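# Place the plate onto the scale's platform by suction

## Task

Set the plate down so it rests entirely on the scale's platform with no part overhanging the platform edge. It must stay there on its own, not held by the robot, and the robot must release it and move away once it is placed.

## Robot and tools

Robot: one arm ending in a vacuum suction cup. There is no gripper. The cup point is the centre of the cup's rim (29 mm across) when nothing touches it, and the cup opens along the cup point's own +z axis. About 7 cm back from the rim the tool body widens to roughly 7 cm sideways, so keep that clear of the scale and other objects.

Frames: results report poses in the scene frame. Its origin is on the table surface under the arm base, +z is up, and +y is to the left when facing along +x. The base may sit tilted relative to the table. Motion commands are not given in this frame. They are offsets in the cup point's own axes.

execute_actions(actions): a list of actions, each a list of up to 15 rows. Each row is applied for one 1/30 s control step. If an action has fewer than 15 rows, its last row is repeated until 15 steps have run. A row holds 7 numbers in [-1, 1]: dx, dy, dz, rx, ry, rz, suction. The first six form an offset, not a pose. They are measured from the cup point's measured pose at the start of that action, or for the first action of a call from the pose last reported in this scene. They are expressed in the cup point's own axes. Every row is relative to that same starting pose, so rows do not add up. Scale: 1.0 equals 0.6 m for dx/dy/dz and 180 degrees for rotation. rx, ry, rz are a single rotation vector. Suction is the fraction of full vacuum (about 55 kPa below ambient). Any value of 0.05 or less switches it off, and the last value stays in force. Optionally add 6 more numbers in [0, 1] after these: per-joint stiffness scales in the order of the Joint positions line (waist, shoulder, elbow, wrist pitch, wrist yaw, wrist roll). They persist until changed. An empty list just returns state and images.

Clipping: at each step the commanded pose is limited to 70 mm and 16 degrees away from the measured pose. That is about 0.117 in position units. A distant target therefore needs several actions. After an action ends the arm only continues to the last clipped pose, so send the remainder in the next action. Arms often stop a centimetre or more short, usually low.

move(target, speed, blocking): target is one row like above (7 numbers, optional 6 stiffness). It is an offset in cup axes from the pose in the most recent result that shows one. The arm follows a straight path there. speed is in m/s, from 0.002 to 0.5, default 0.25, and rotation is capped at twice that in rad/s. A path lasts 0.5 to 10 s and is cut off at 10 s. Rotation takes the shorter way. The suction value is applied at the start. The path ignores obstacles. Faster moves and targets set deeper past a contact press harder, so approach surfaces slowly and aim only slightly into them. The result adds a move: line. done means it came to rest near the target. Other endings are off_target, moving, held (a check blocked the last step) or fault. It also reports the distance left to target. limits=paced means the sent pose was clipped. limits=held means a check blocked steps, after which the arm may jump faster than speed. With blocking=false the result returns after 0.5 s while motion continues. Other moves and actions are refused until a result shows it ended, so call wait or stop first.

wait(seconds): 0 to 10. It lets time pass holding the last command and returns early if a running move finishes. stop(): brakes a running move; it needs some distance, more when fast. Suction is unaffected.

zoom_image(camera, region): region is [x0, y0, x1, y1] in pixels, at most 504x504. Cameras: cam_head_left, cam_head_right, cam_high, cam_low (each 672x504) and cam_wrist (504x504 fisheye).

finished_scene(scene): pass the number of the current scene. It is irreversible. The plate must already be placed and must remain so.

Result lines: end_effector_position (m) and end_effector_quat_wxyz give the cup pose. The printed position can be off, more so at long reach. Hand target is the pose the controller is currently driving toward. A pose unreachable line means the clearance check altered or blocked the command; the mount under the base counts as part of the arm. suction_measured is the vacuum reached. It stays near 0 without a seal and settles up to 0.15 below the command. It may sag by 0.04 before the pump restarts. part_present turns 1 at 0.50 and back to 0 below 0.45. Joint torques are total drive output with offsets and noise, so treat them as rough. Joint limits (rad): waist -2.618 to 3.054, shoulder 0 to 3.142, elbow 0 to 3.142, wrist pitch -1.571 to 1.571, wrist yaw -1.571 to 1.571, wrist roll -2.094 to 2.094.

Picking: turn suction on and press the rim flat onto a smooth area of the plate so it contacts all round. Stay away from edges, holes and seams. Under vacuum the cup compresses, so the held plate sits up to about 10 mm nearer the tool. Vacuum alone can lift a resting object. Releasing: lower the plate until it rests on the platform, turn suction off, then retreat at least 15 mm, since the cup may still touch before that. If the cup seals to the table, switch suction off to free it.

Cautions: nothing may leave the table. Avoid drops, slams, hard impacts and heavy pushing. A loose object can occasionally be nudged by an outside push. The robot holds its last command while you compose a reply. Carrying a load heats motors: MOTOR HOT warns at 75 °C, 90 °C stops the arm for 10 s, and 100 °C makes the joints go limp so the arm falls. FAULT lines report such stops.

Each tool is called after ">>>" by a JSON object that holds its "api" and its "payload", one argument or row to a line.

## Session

>>> {"api": "execute_actions", "payload": {
  "actions": []
}}

Scene clock: 0.00 s.
end_effector_position=(+0.2691, -0.0337, +0.2649) suction_measured=0.00 part_present=0 end_effector_quat_wxyz=(+0.407, +0.594, -0.648, -0.249)
Joint positions: [-0.015  1.689  1.614 -1.483  0.01   0.006]
Joint velocities: [ 0.007  0.007 -0.007  0.022  0.007 -0.022]
Joint torques (N m, as the arm reports them, + toward a larger angle): no reading
Hand target: +0.269, -0.034, +0.265; +0.407, +0.594, -0.648, -0.249
Joint stiffness scale: [1. 1. 1. 1. 1. 1.]

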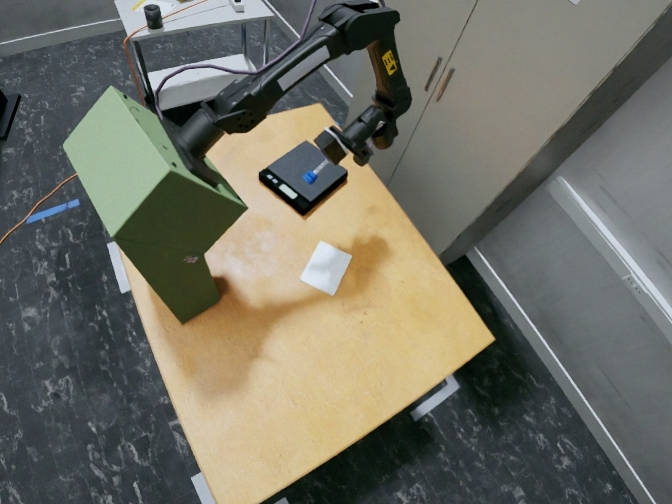

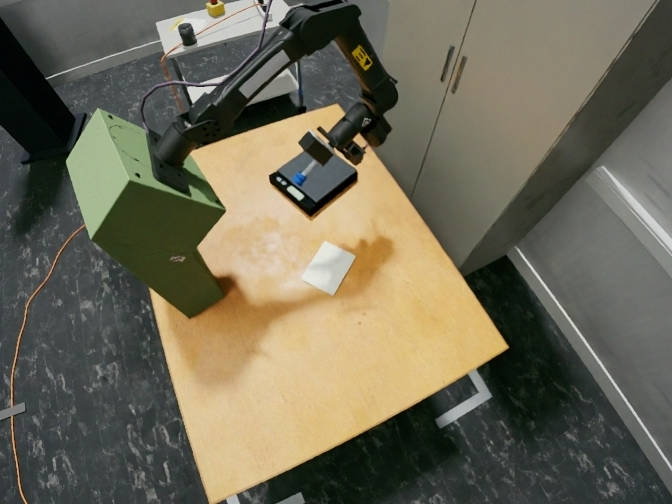

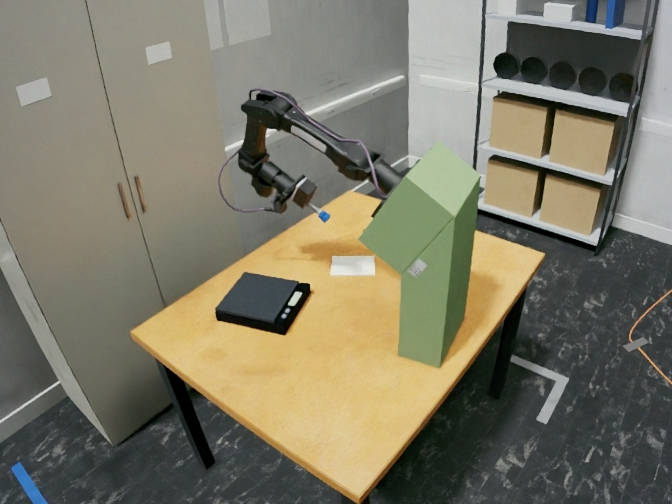

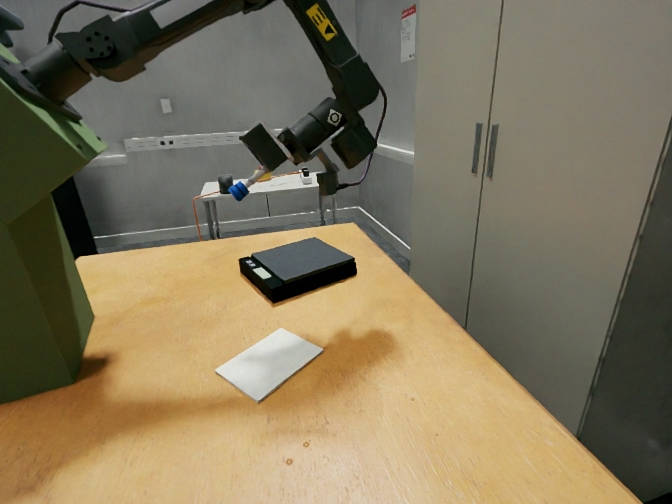

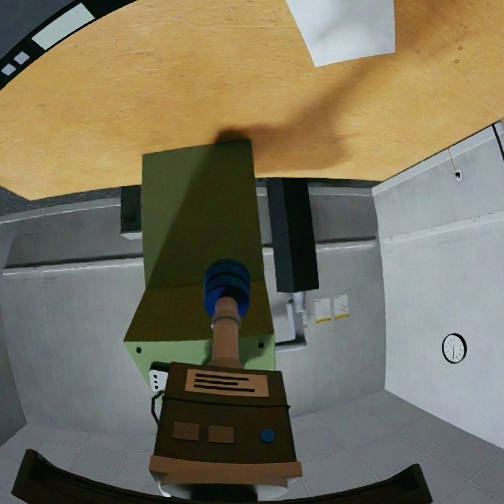

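>>> {"api": "move", "payload": {
  "target": [0.1417, -0.277, 0.155, 0.304, -0.0876, 0, 0],
  "speed": 0.25
}}

Scene clock: 19.30 s.
end_effector_position=(+0.3015, -0.1554, +0.1010) suction_measured=0.00 part_present=0 end_effector_quat_wxyz=(-0.001, +0.685, -0.729, +0.004)
Joint positions: [-0.459  1.776  0.807  0.281 -0.58  -0.187]
Joint velocities: [-0.002 -0.002  0.027 -0.051  0.022  0.066]
Joint torques (N m, as the arm reports them, + toward a larger angle): [-6.38 -5.63 -1.03  0.24 -0.14  0.13]
Hand target: +0.288, -0.159, +0.101; +0.003, +0.674, -0.739, -0.001
Off the commanded pose: 0.012 m, 2 deg.
Joint stiffness scale: [1. 1. 1. 1. 1. 1.]
move: off_target

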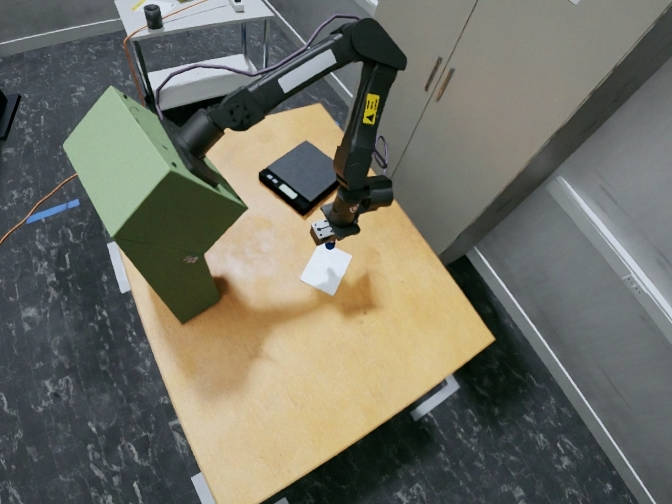

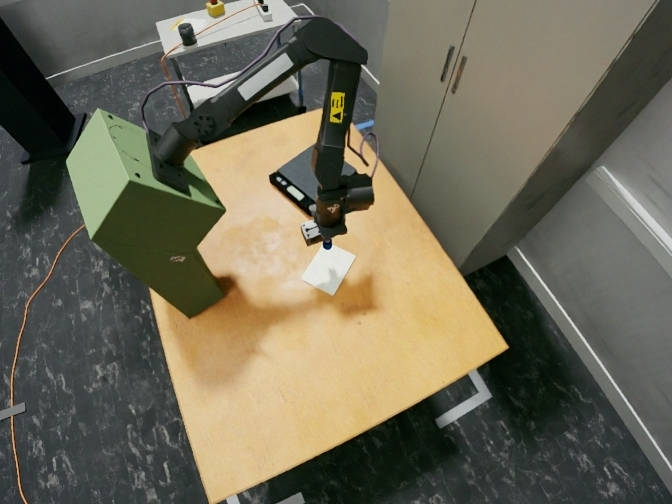

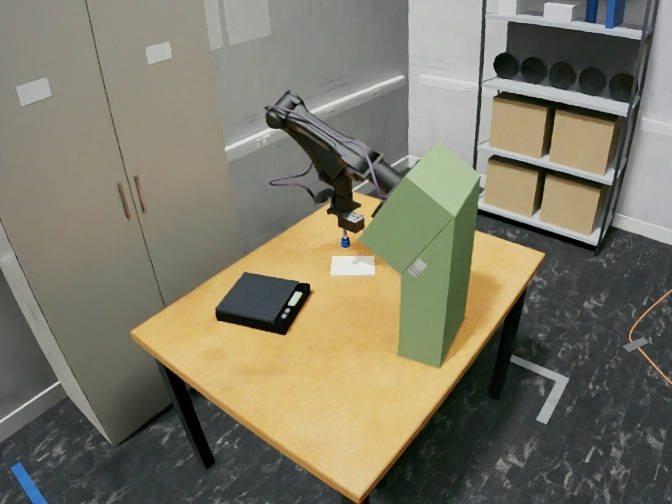

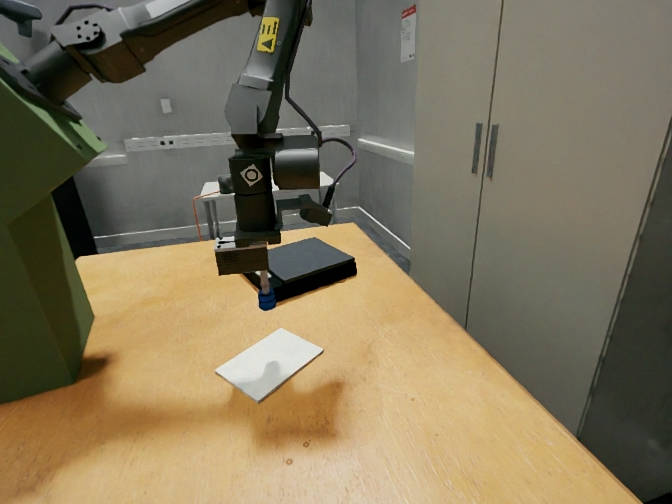

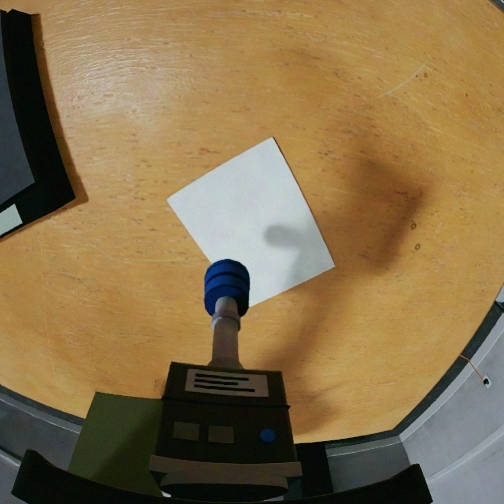

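>>> {"api": "move", "payload": {
  "target": [0.04, 0.038, 0.13, 0, 0, 0, 0],
  "speed": 0.12
}}

Scene clock: 34.47 s.
end_effector_position=(+0.2699, -0.1714, +0.0267) suction_measured=0.00 part_present=0 end_effector_quat_wxyz=(+0.001, +0.684, -0.730, -0.006)
Joint positions: [-0.404  2.108  0.941  0.478 -0.544 -0.154]
Joint velocities: [ 0.007 -0.012 -0.007  0.022  0.125  0.022]
Joint torques (N m, as the arm reports them, + toward a larger angle): [-5.76 -5.93  0.93  0.24  0.06  0.11]
Hand target: +0.277, -0.177, +0.023; -0.002, +0.685, -0.729, +0.004
Off the commanded pose: 0.011 m, 1 deg.
Joint stiffness scale: [1. 1. 1. 1. 1. 1.]
move: off_target

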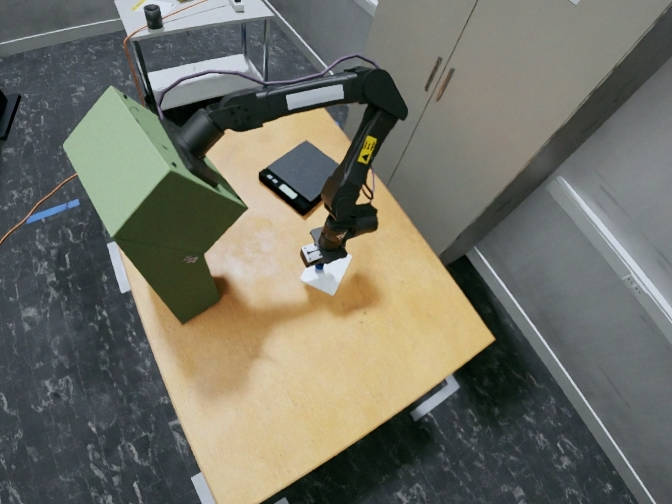

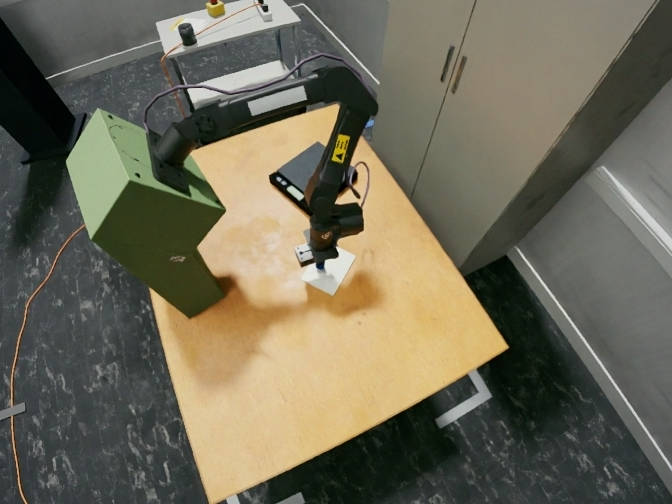

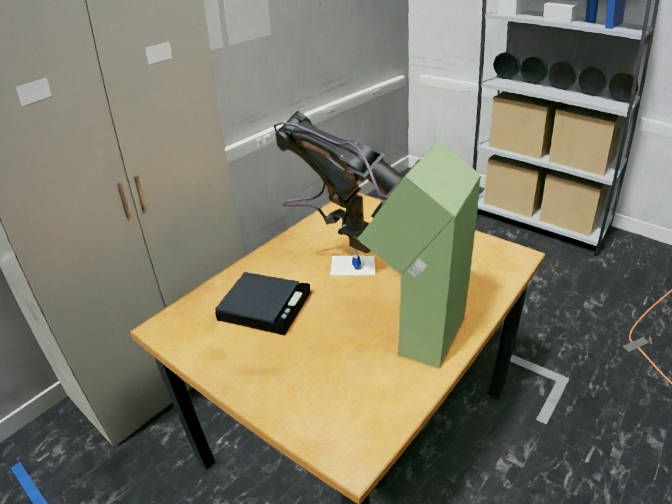

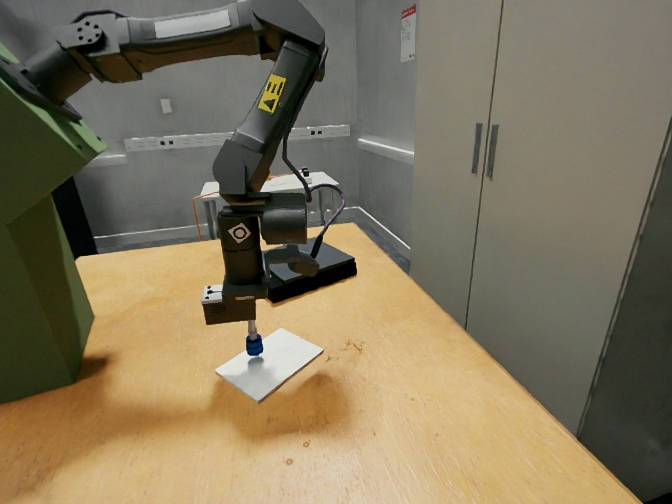

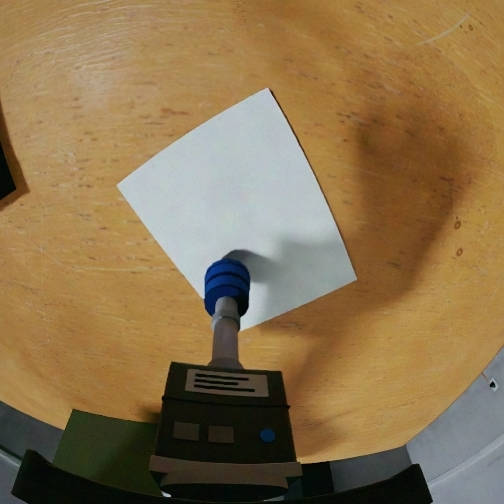

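>>> {"api": "move", "payload": {
  "target": [0.033, -0.04, 0.02, 0.006, 0.004, 0, 0],
  "speed": 0.05
}}

Scene clock: 51.10 s.
end_effector_position=(+0.2958, -0.1836, +0.0160) suction_measured=0.00 part_present=0 end_effector_quat_wxyz=(-0.006, +0.689, -0.724, +0.004)
Joint positions: [-0.404  2.14   1.049  0.432 -0.543 -0.154]
Joint velocities: [-0.017  0.002 -0.017 -0.037 -0.081  0.007]
Joint torques (N m, as the arm reports them, + toward a larger angle): [-7.14 -6.07  1.15 -0.02 -0.05  0.05]
Hand target: +0.292, -0.192, +0.014; -0.000, +0.684, -0.730, +0.005
Off the commanded pose: 0.010 m, 1 deg.
Joint stiffness scale: [1. 1. 1. 1. 1. 1.]
move: done

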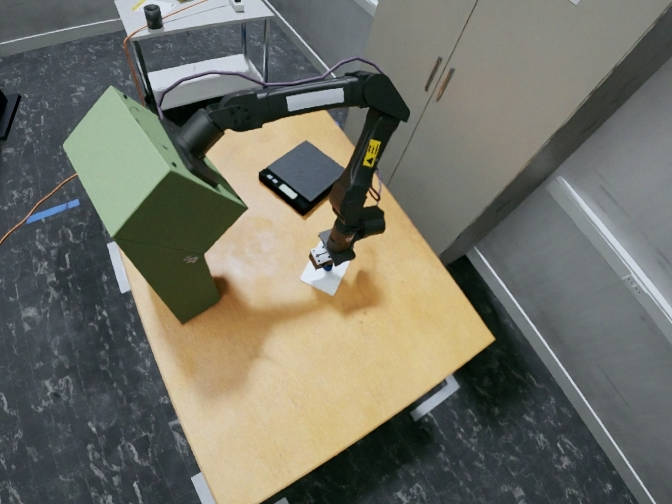

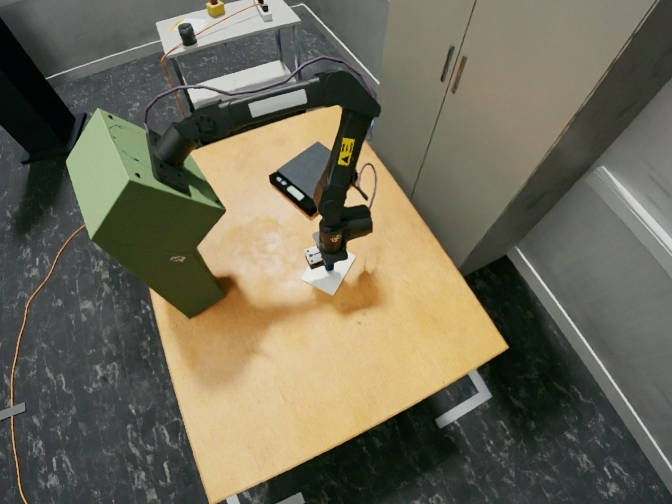

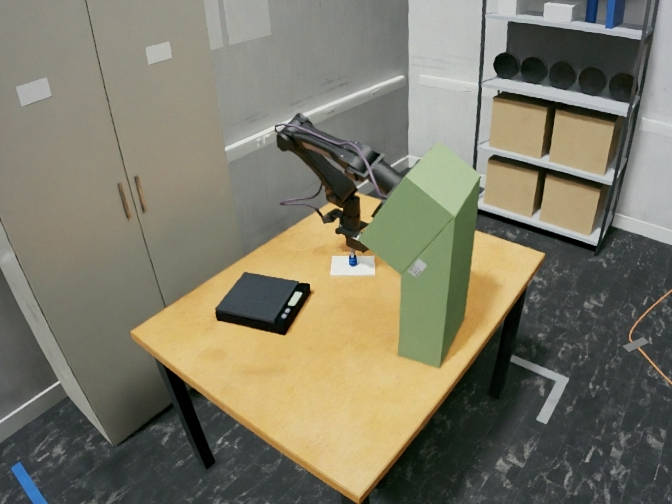

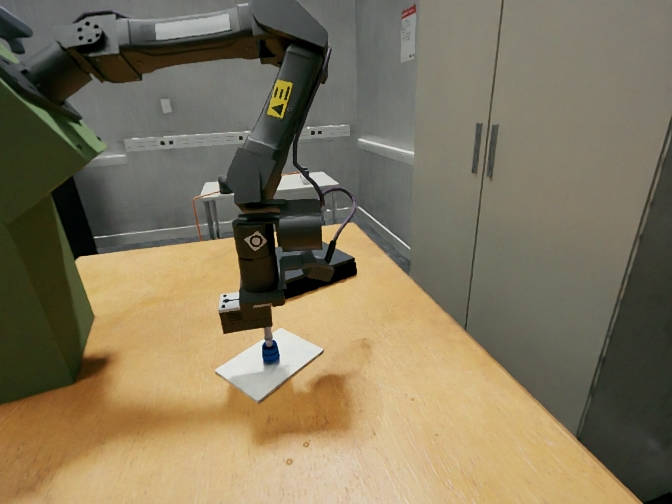

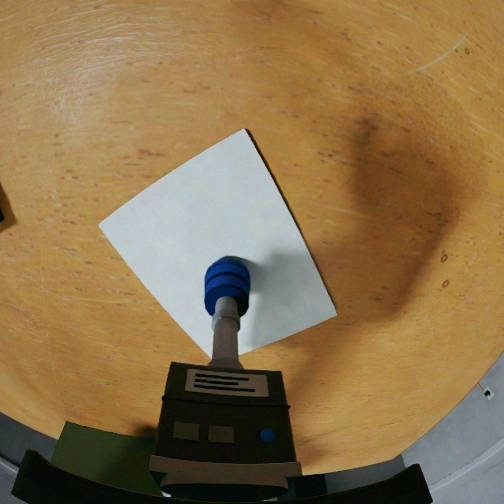

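Well centred. Descend with suction on.

>>> {"api": "move", "payload": {
  "target": [0, 0, 0.033, -0.004, 0, 0, 1],
  "speed": 0.03
}}

>>> {"api": "wait", "payload": {
  "seconds": 0.5
}}

Scene clock: 54.73 s.
end_effector_position=(+0.2977, -0.1784, +0.0001) suction_measured=0.62 part_present=1 end_effector_quat_wxyz=(-0.006, +0.694, -0.720, -0.001)
Joint positions: [-0.374  2.183  1.099  0.427 -0.527 -0.151]
Joint velocities: [ 0.017  0.022  0.012  0.051 -0.037  0.022]
Joint torques (N m, as the arm reports them, + toward a larger angle): [-6.17 -6.2   1.17 -0.05  0.04  0.1 ]
Hand target: +0.296, -0.183, -0.004; -0.002, +0.689, -0.724, -0.000
Off the commanded pose: 0.007 m, 1 deg.
Joint stiffness scale: [1. 1. 1. 1. 1. 1.]
move: done

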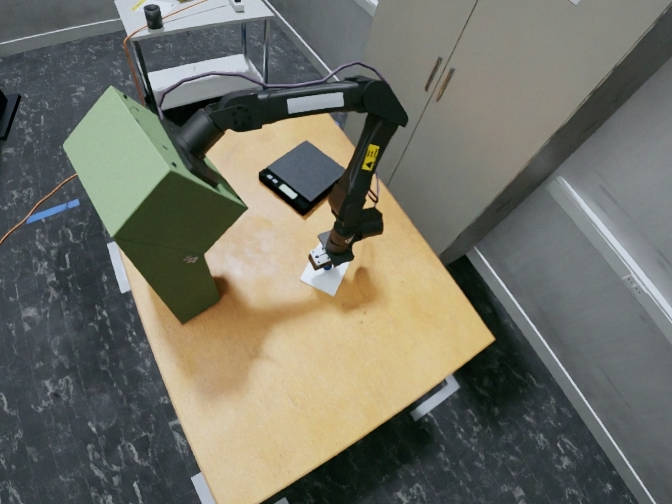

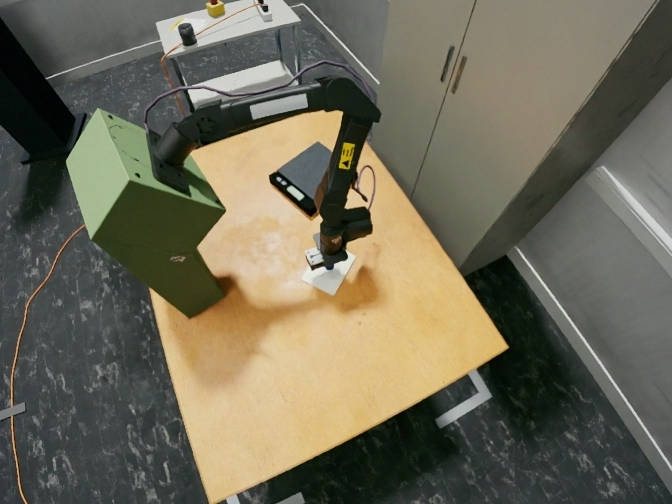

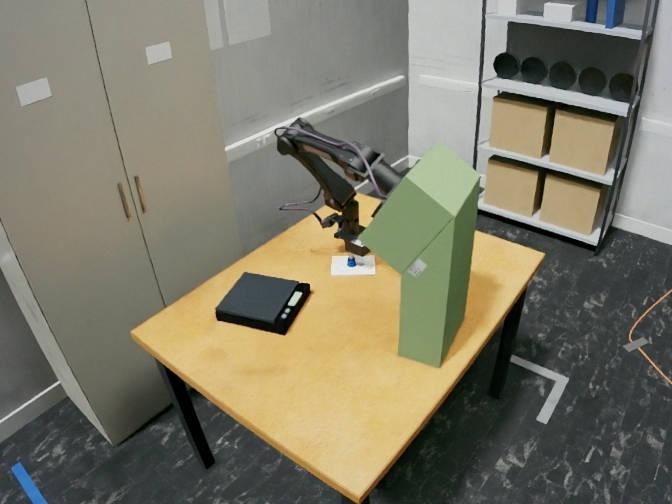

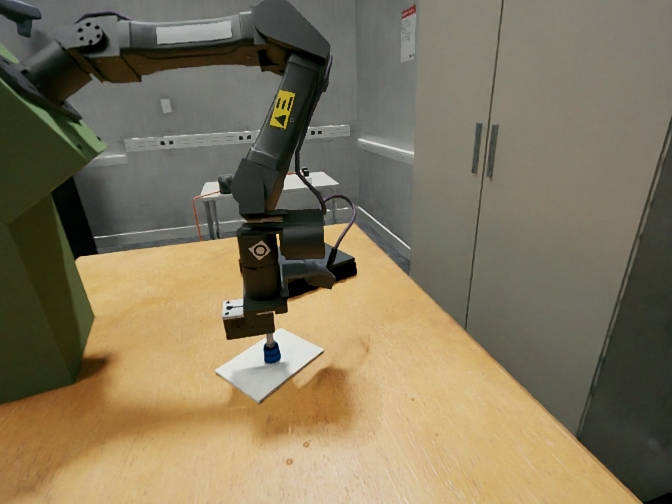

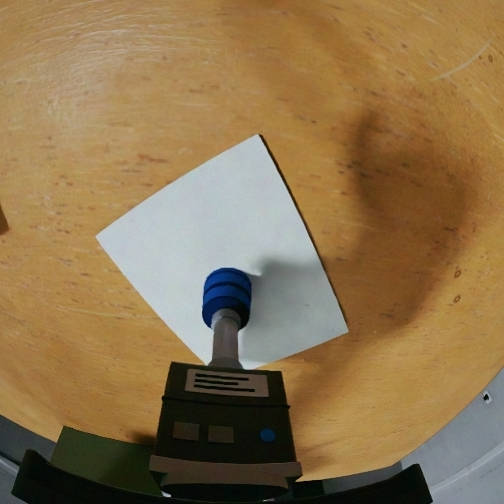

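Scene clock: 55.23 s.
end_effector_position=(+0.2976, -0.1789, +0.0001) suction_measured=0.96 part_present=1 end_effector_quat_wxyz=(-0.005, +0.694, -0.720, +0.000)
Joint positions: [-0.374  2.183  1.099  0.427 -0.524 -0.151]
Joint velocities: [ 0.002 -0.007 -0.002 -0.037 -0.022  0.037]
Joint torques (N m, as the arm reports them, + toward a larger angle): [-6.18 -6.3   1.15 -0.03  0.02  0.12]
Hand target: +0.296, -0.183, -0.004; -0.002, +0.689, -0.724, -0.000
Off the commanded pose: 0.006 m, 1 deg.
Joint stiffness scale: [1. 1. 1. 1. 1. 1.]
wait: 0.50 s; at rest by 0.17 s

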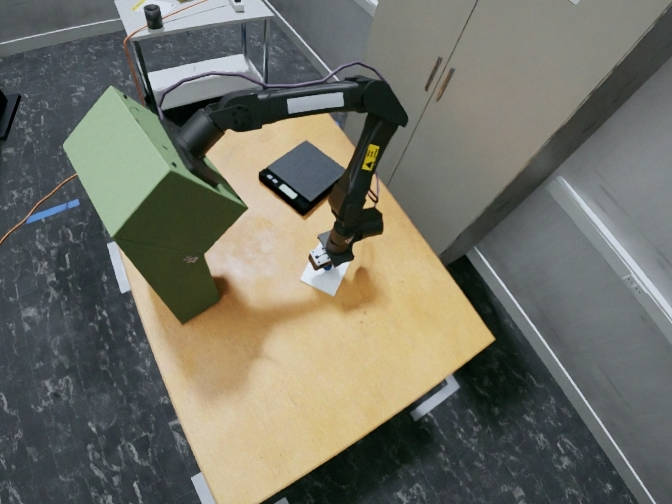

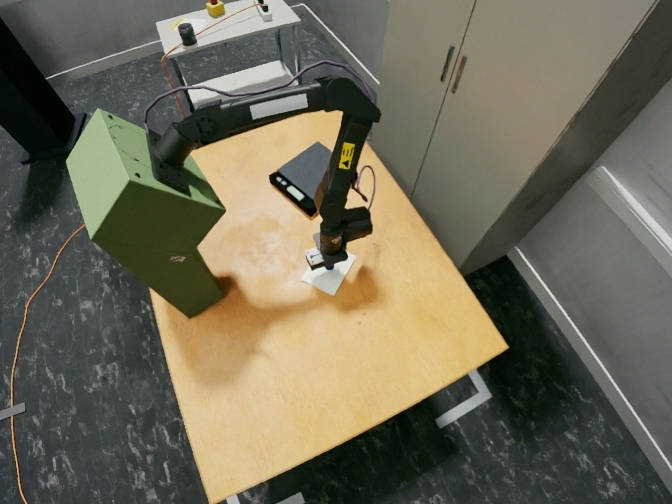

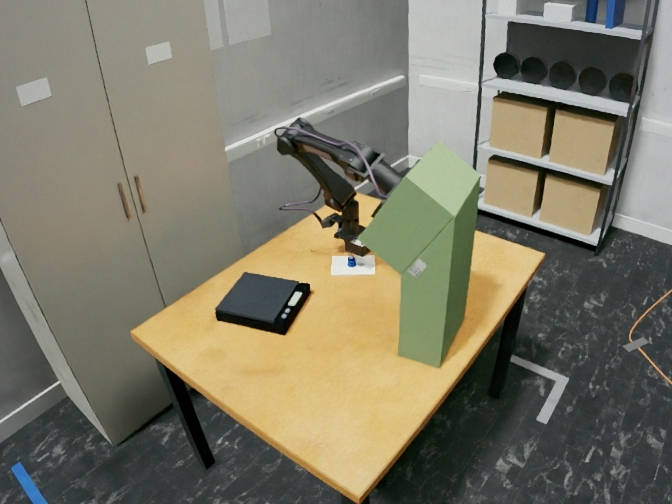

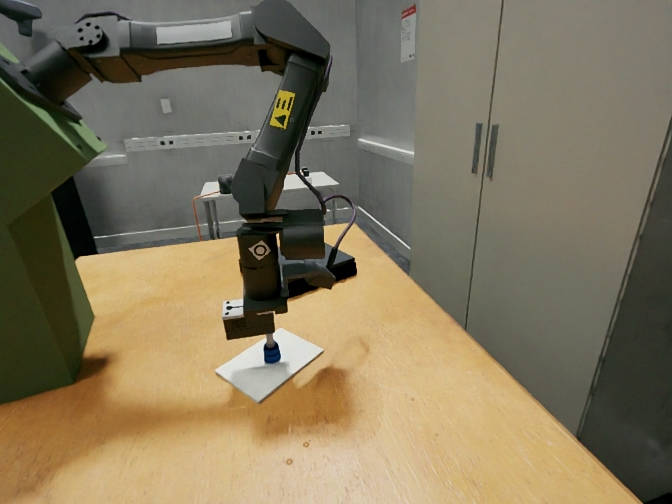

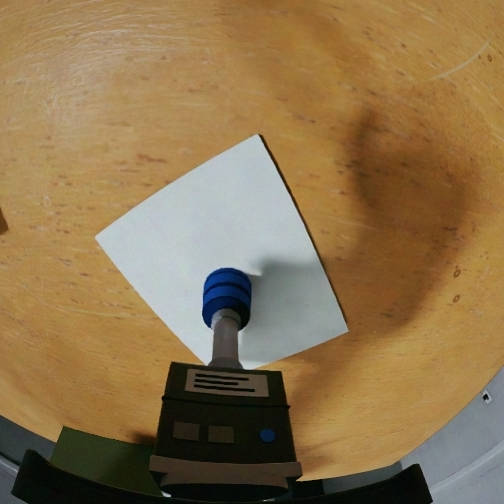

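>>> {"api": "move", "payload": {
  "target": [-0.1, -0.03, -0.17, 0, 0, 0.04, 1],
  "speed": 0.2
}}

Scene clock: 69.13 s.
end_effector_position=(+0.3247, -0.1246, +0.0997) suction_measured=0.99 part_present=1 end_effector_quat_wxyz=(+0.009, -0.653, +0.757, -0.004)
Joint positions: [-0.369  1.707  0.815  0.249 -0.521 -0.031]
Joint velocities: [ 0.012  0.012  0.002 -0.022  0.007 -0.022]
Joint torques (N m, as the arm reports them, + toward a larger angle): [-4.21 -8.88 -0.75  0.01 -0.03  0.1 ]
Hand target: +0.318, -0.121, +0.103; +0.005, -0.647, +0.762, +0.000
Off the commanded pose: 0.009 m, 1 deg.
Joint stiffness scale: [1. 1. 1. 1. 1. 1.]
move: done

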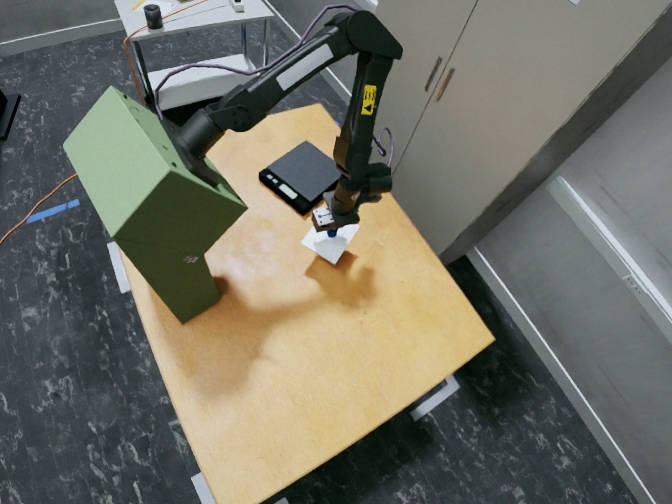

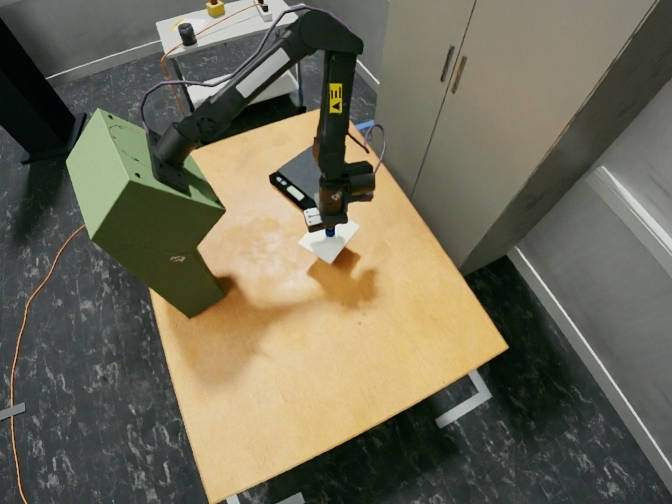

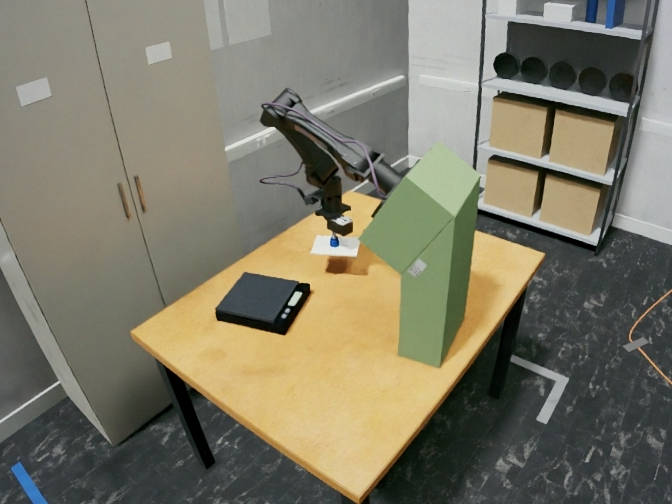

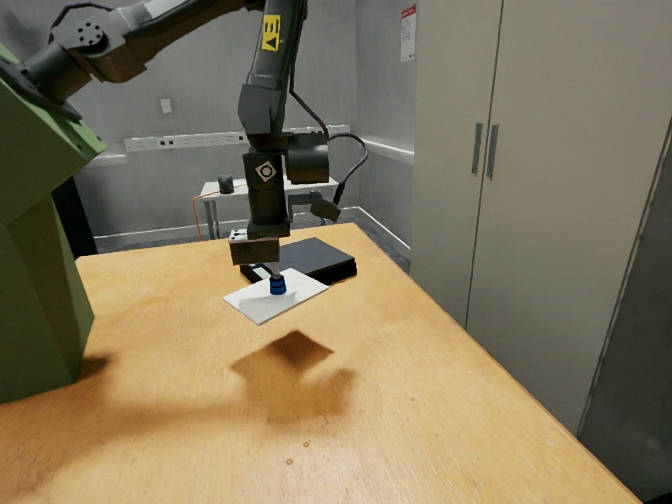

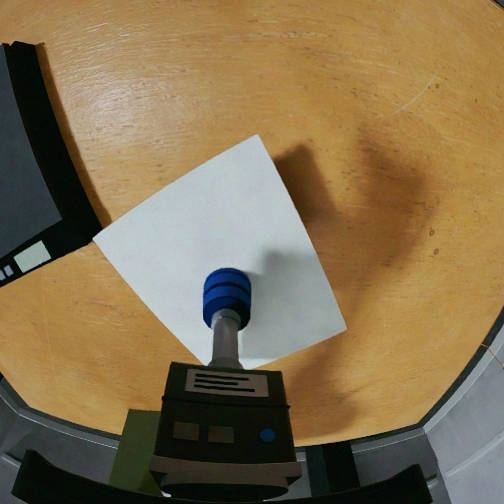

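>>> {"api": "move", "payload": {
  "target": [-0.45, -0.135, 0.025, -0.006, 0.003, 0.092, 1],
  "speed": 0.22
}}

Scene clock: 83.07 s.
end_effector_position=(+0.4377, +0.1330, +0.0909) suction_measured=0.96 part_present=1 end_effector_quat_wxyz=(+0.002, -0.538, +0.843, +0.009)
Joint positions: [ 0.387  1.659  1.314 -0.229  0.097  0.686]
Joint velocities: [ 0.012 -0.022  0.002 -0.051 -0.022 -0.037]
Joint torques (N m, as the arm reports them, + toward a larger angle): [  1.35 -10.73   4.97  -0.06   0.05   0.11]
Hand target: +0.446, +0.133, +0.091; +0.004, -0.534, +0.845, +0.002
Off the commanded pose: 0.008 m, 1 deg.
Joint stiffness scale: [1. 1. 1. 1. 1. 1.]
move: done

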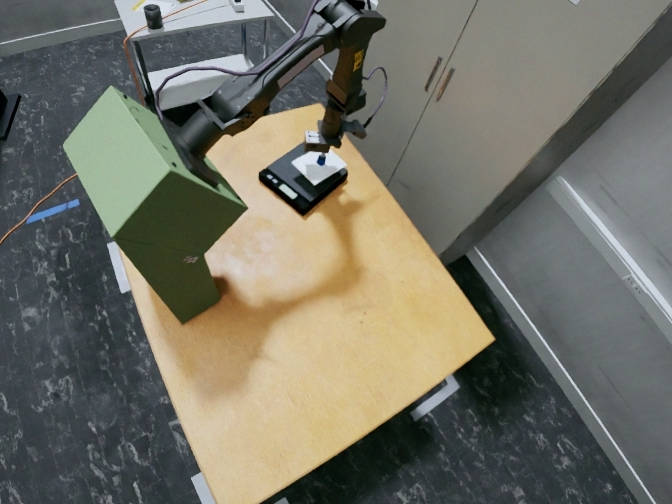

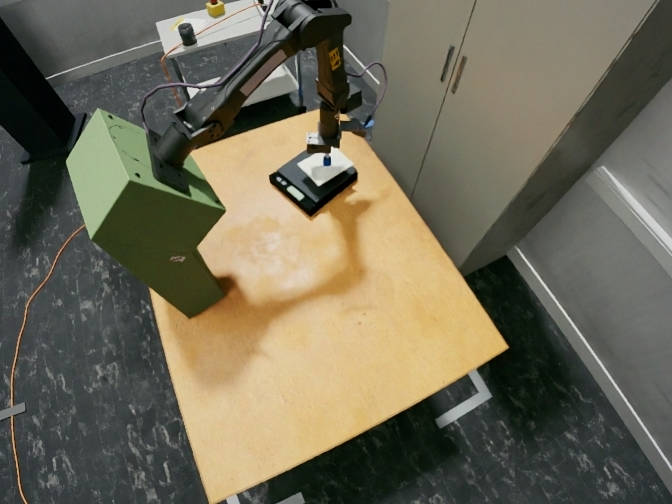

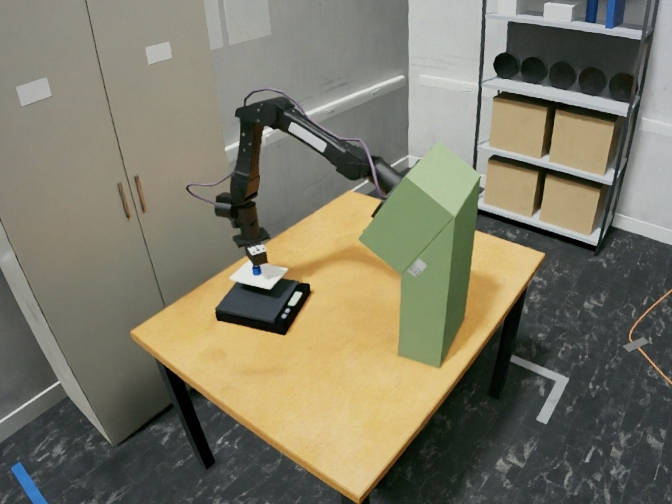

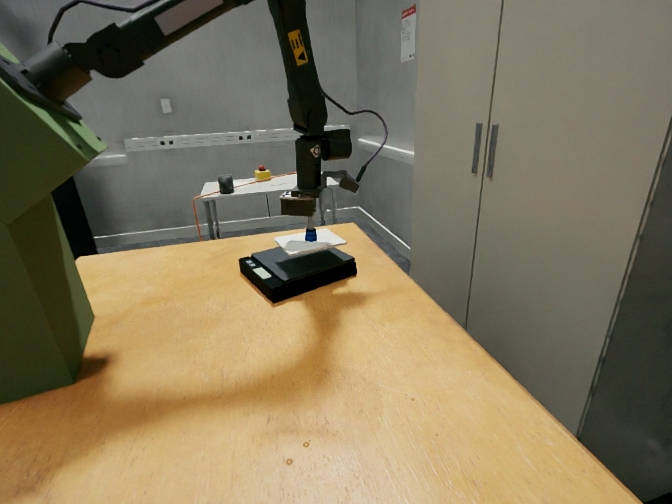

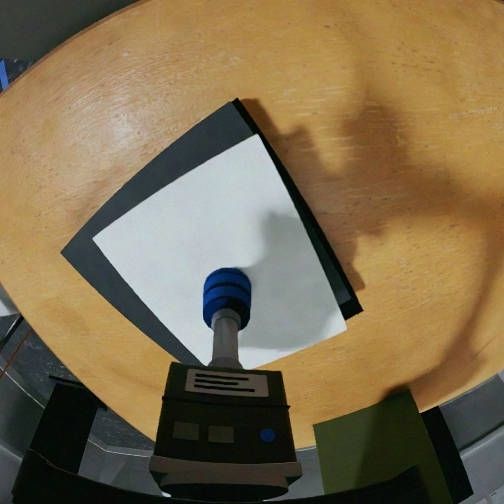

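>>> {"api": "move", "payload": {
  "target": [-0.05, 0.024, 0.05, 0.004, 0.004, -0.03, 1],
  "speed": 0.08
}}

>>> {"api": "zoom_image", "payload": {
  "camera": "cam_high",
  "region": [190, 230, 340, 350]
}}

>>> {"api": "zoom_image", "payload": {
  "camera": "cam_low",
  "region": [225, 200, 375, 310]
}}

Scene clock: 108.07 s.
end_effector_position=(+0.4255, +0.1604, +0.0626) suction_measured=0.96 part_present=1 end_effector_quat_wxyz=(-0.012, -0.572, +0.820, +0.008)
Joint positions: [ 0.463  1.777  1.391 -0.218  0.173  0.651]
Joint velocities: [-0.012 -0.012 -0.002 -0.022 -0.037  0.037]
Joint torques (N m, as the arm reports them, + toward a larger angle): [  3.17 -10.73   4.45   0.16   0.05  -0.03]
Hand target: +0.436, +0.167, +0.062; +0.001, -0.577, +0.817, +0.001
Off the commanded pose: 0.013 m, 2 deg.
Joint stiffness scale: [1. 1. 1. 1. 1. 1.]
move: off_target

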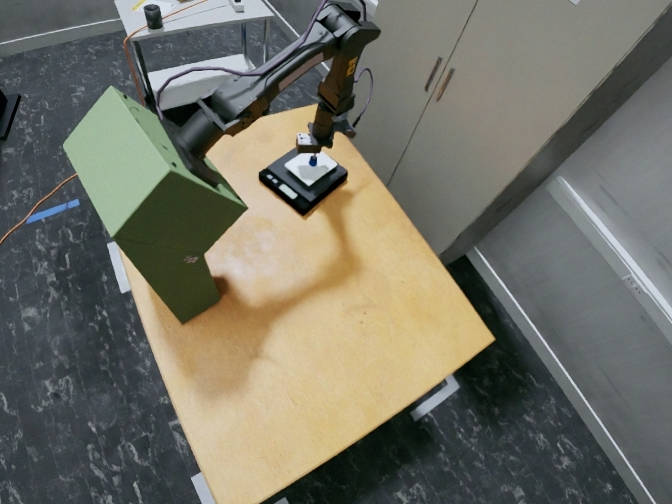

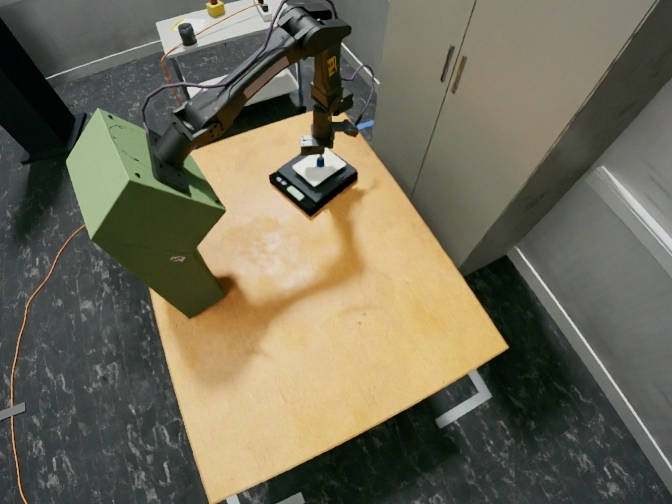

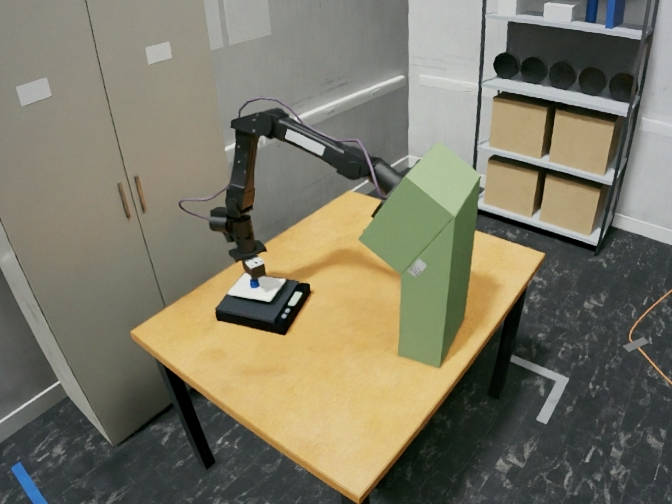

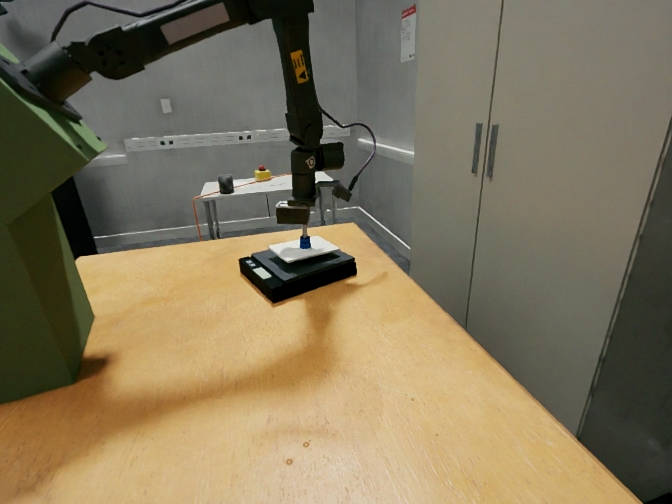

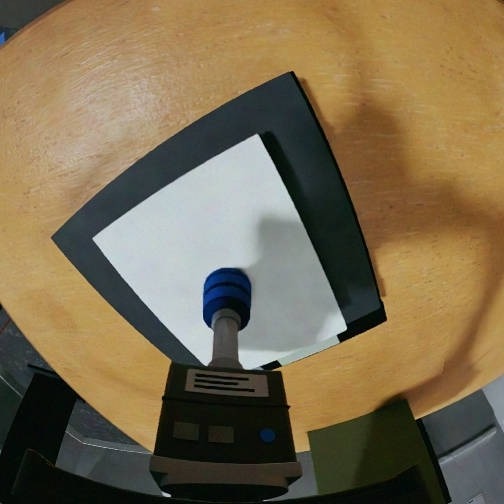

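Region (190, 230, 340, 350) of cam_high's 672x504 image, scaled by 3.360, with more detail than that image has; it fills the top 403 rows of this view, and the rest is white.

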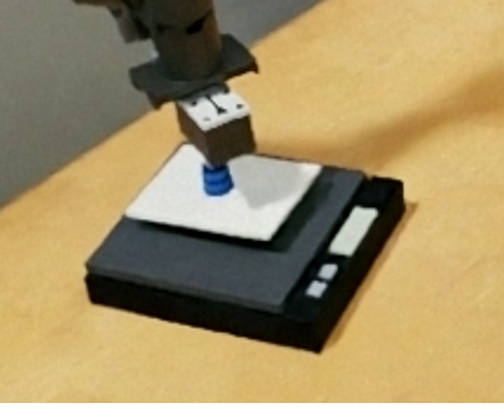

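Region (225, 200, 375, 310) of cam_low's 672x504 image, scaled by 3.360, with more detail than that image has; it fills the top 370 rows of this view, and the rest is white.

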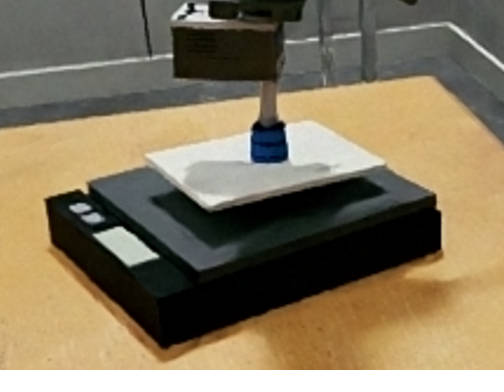

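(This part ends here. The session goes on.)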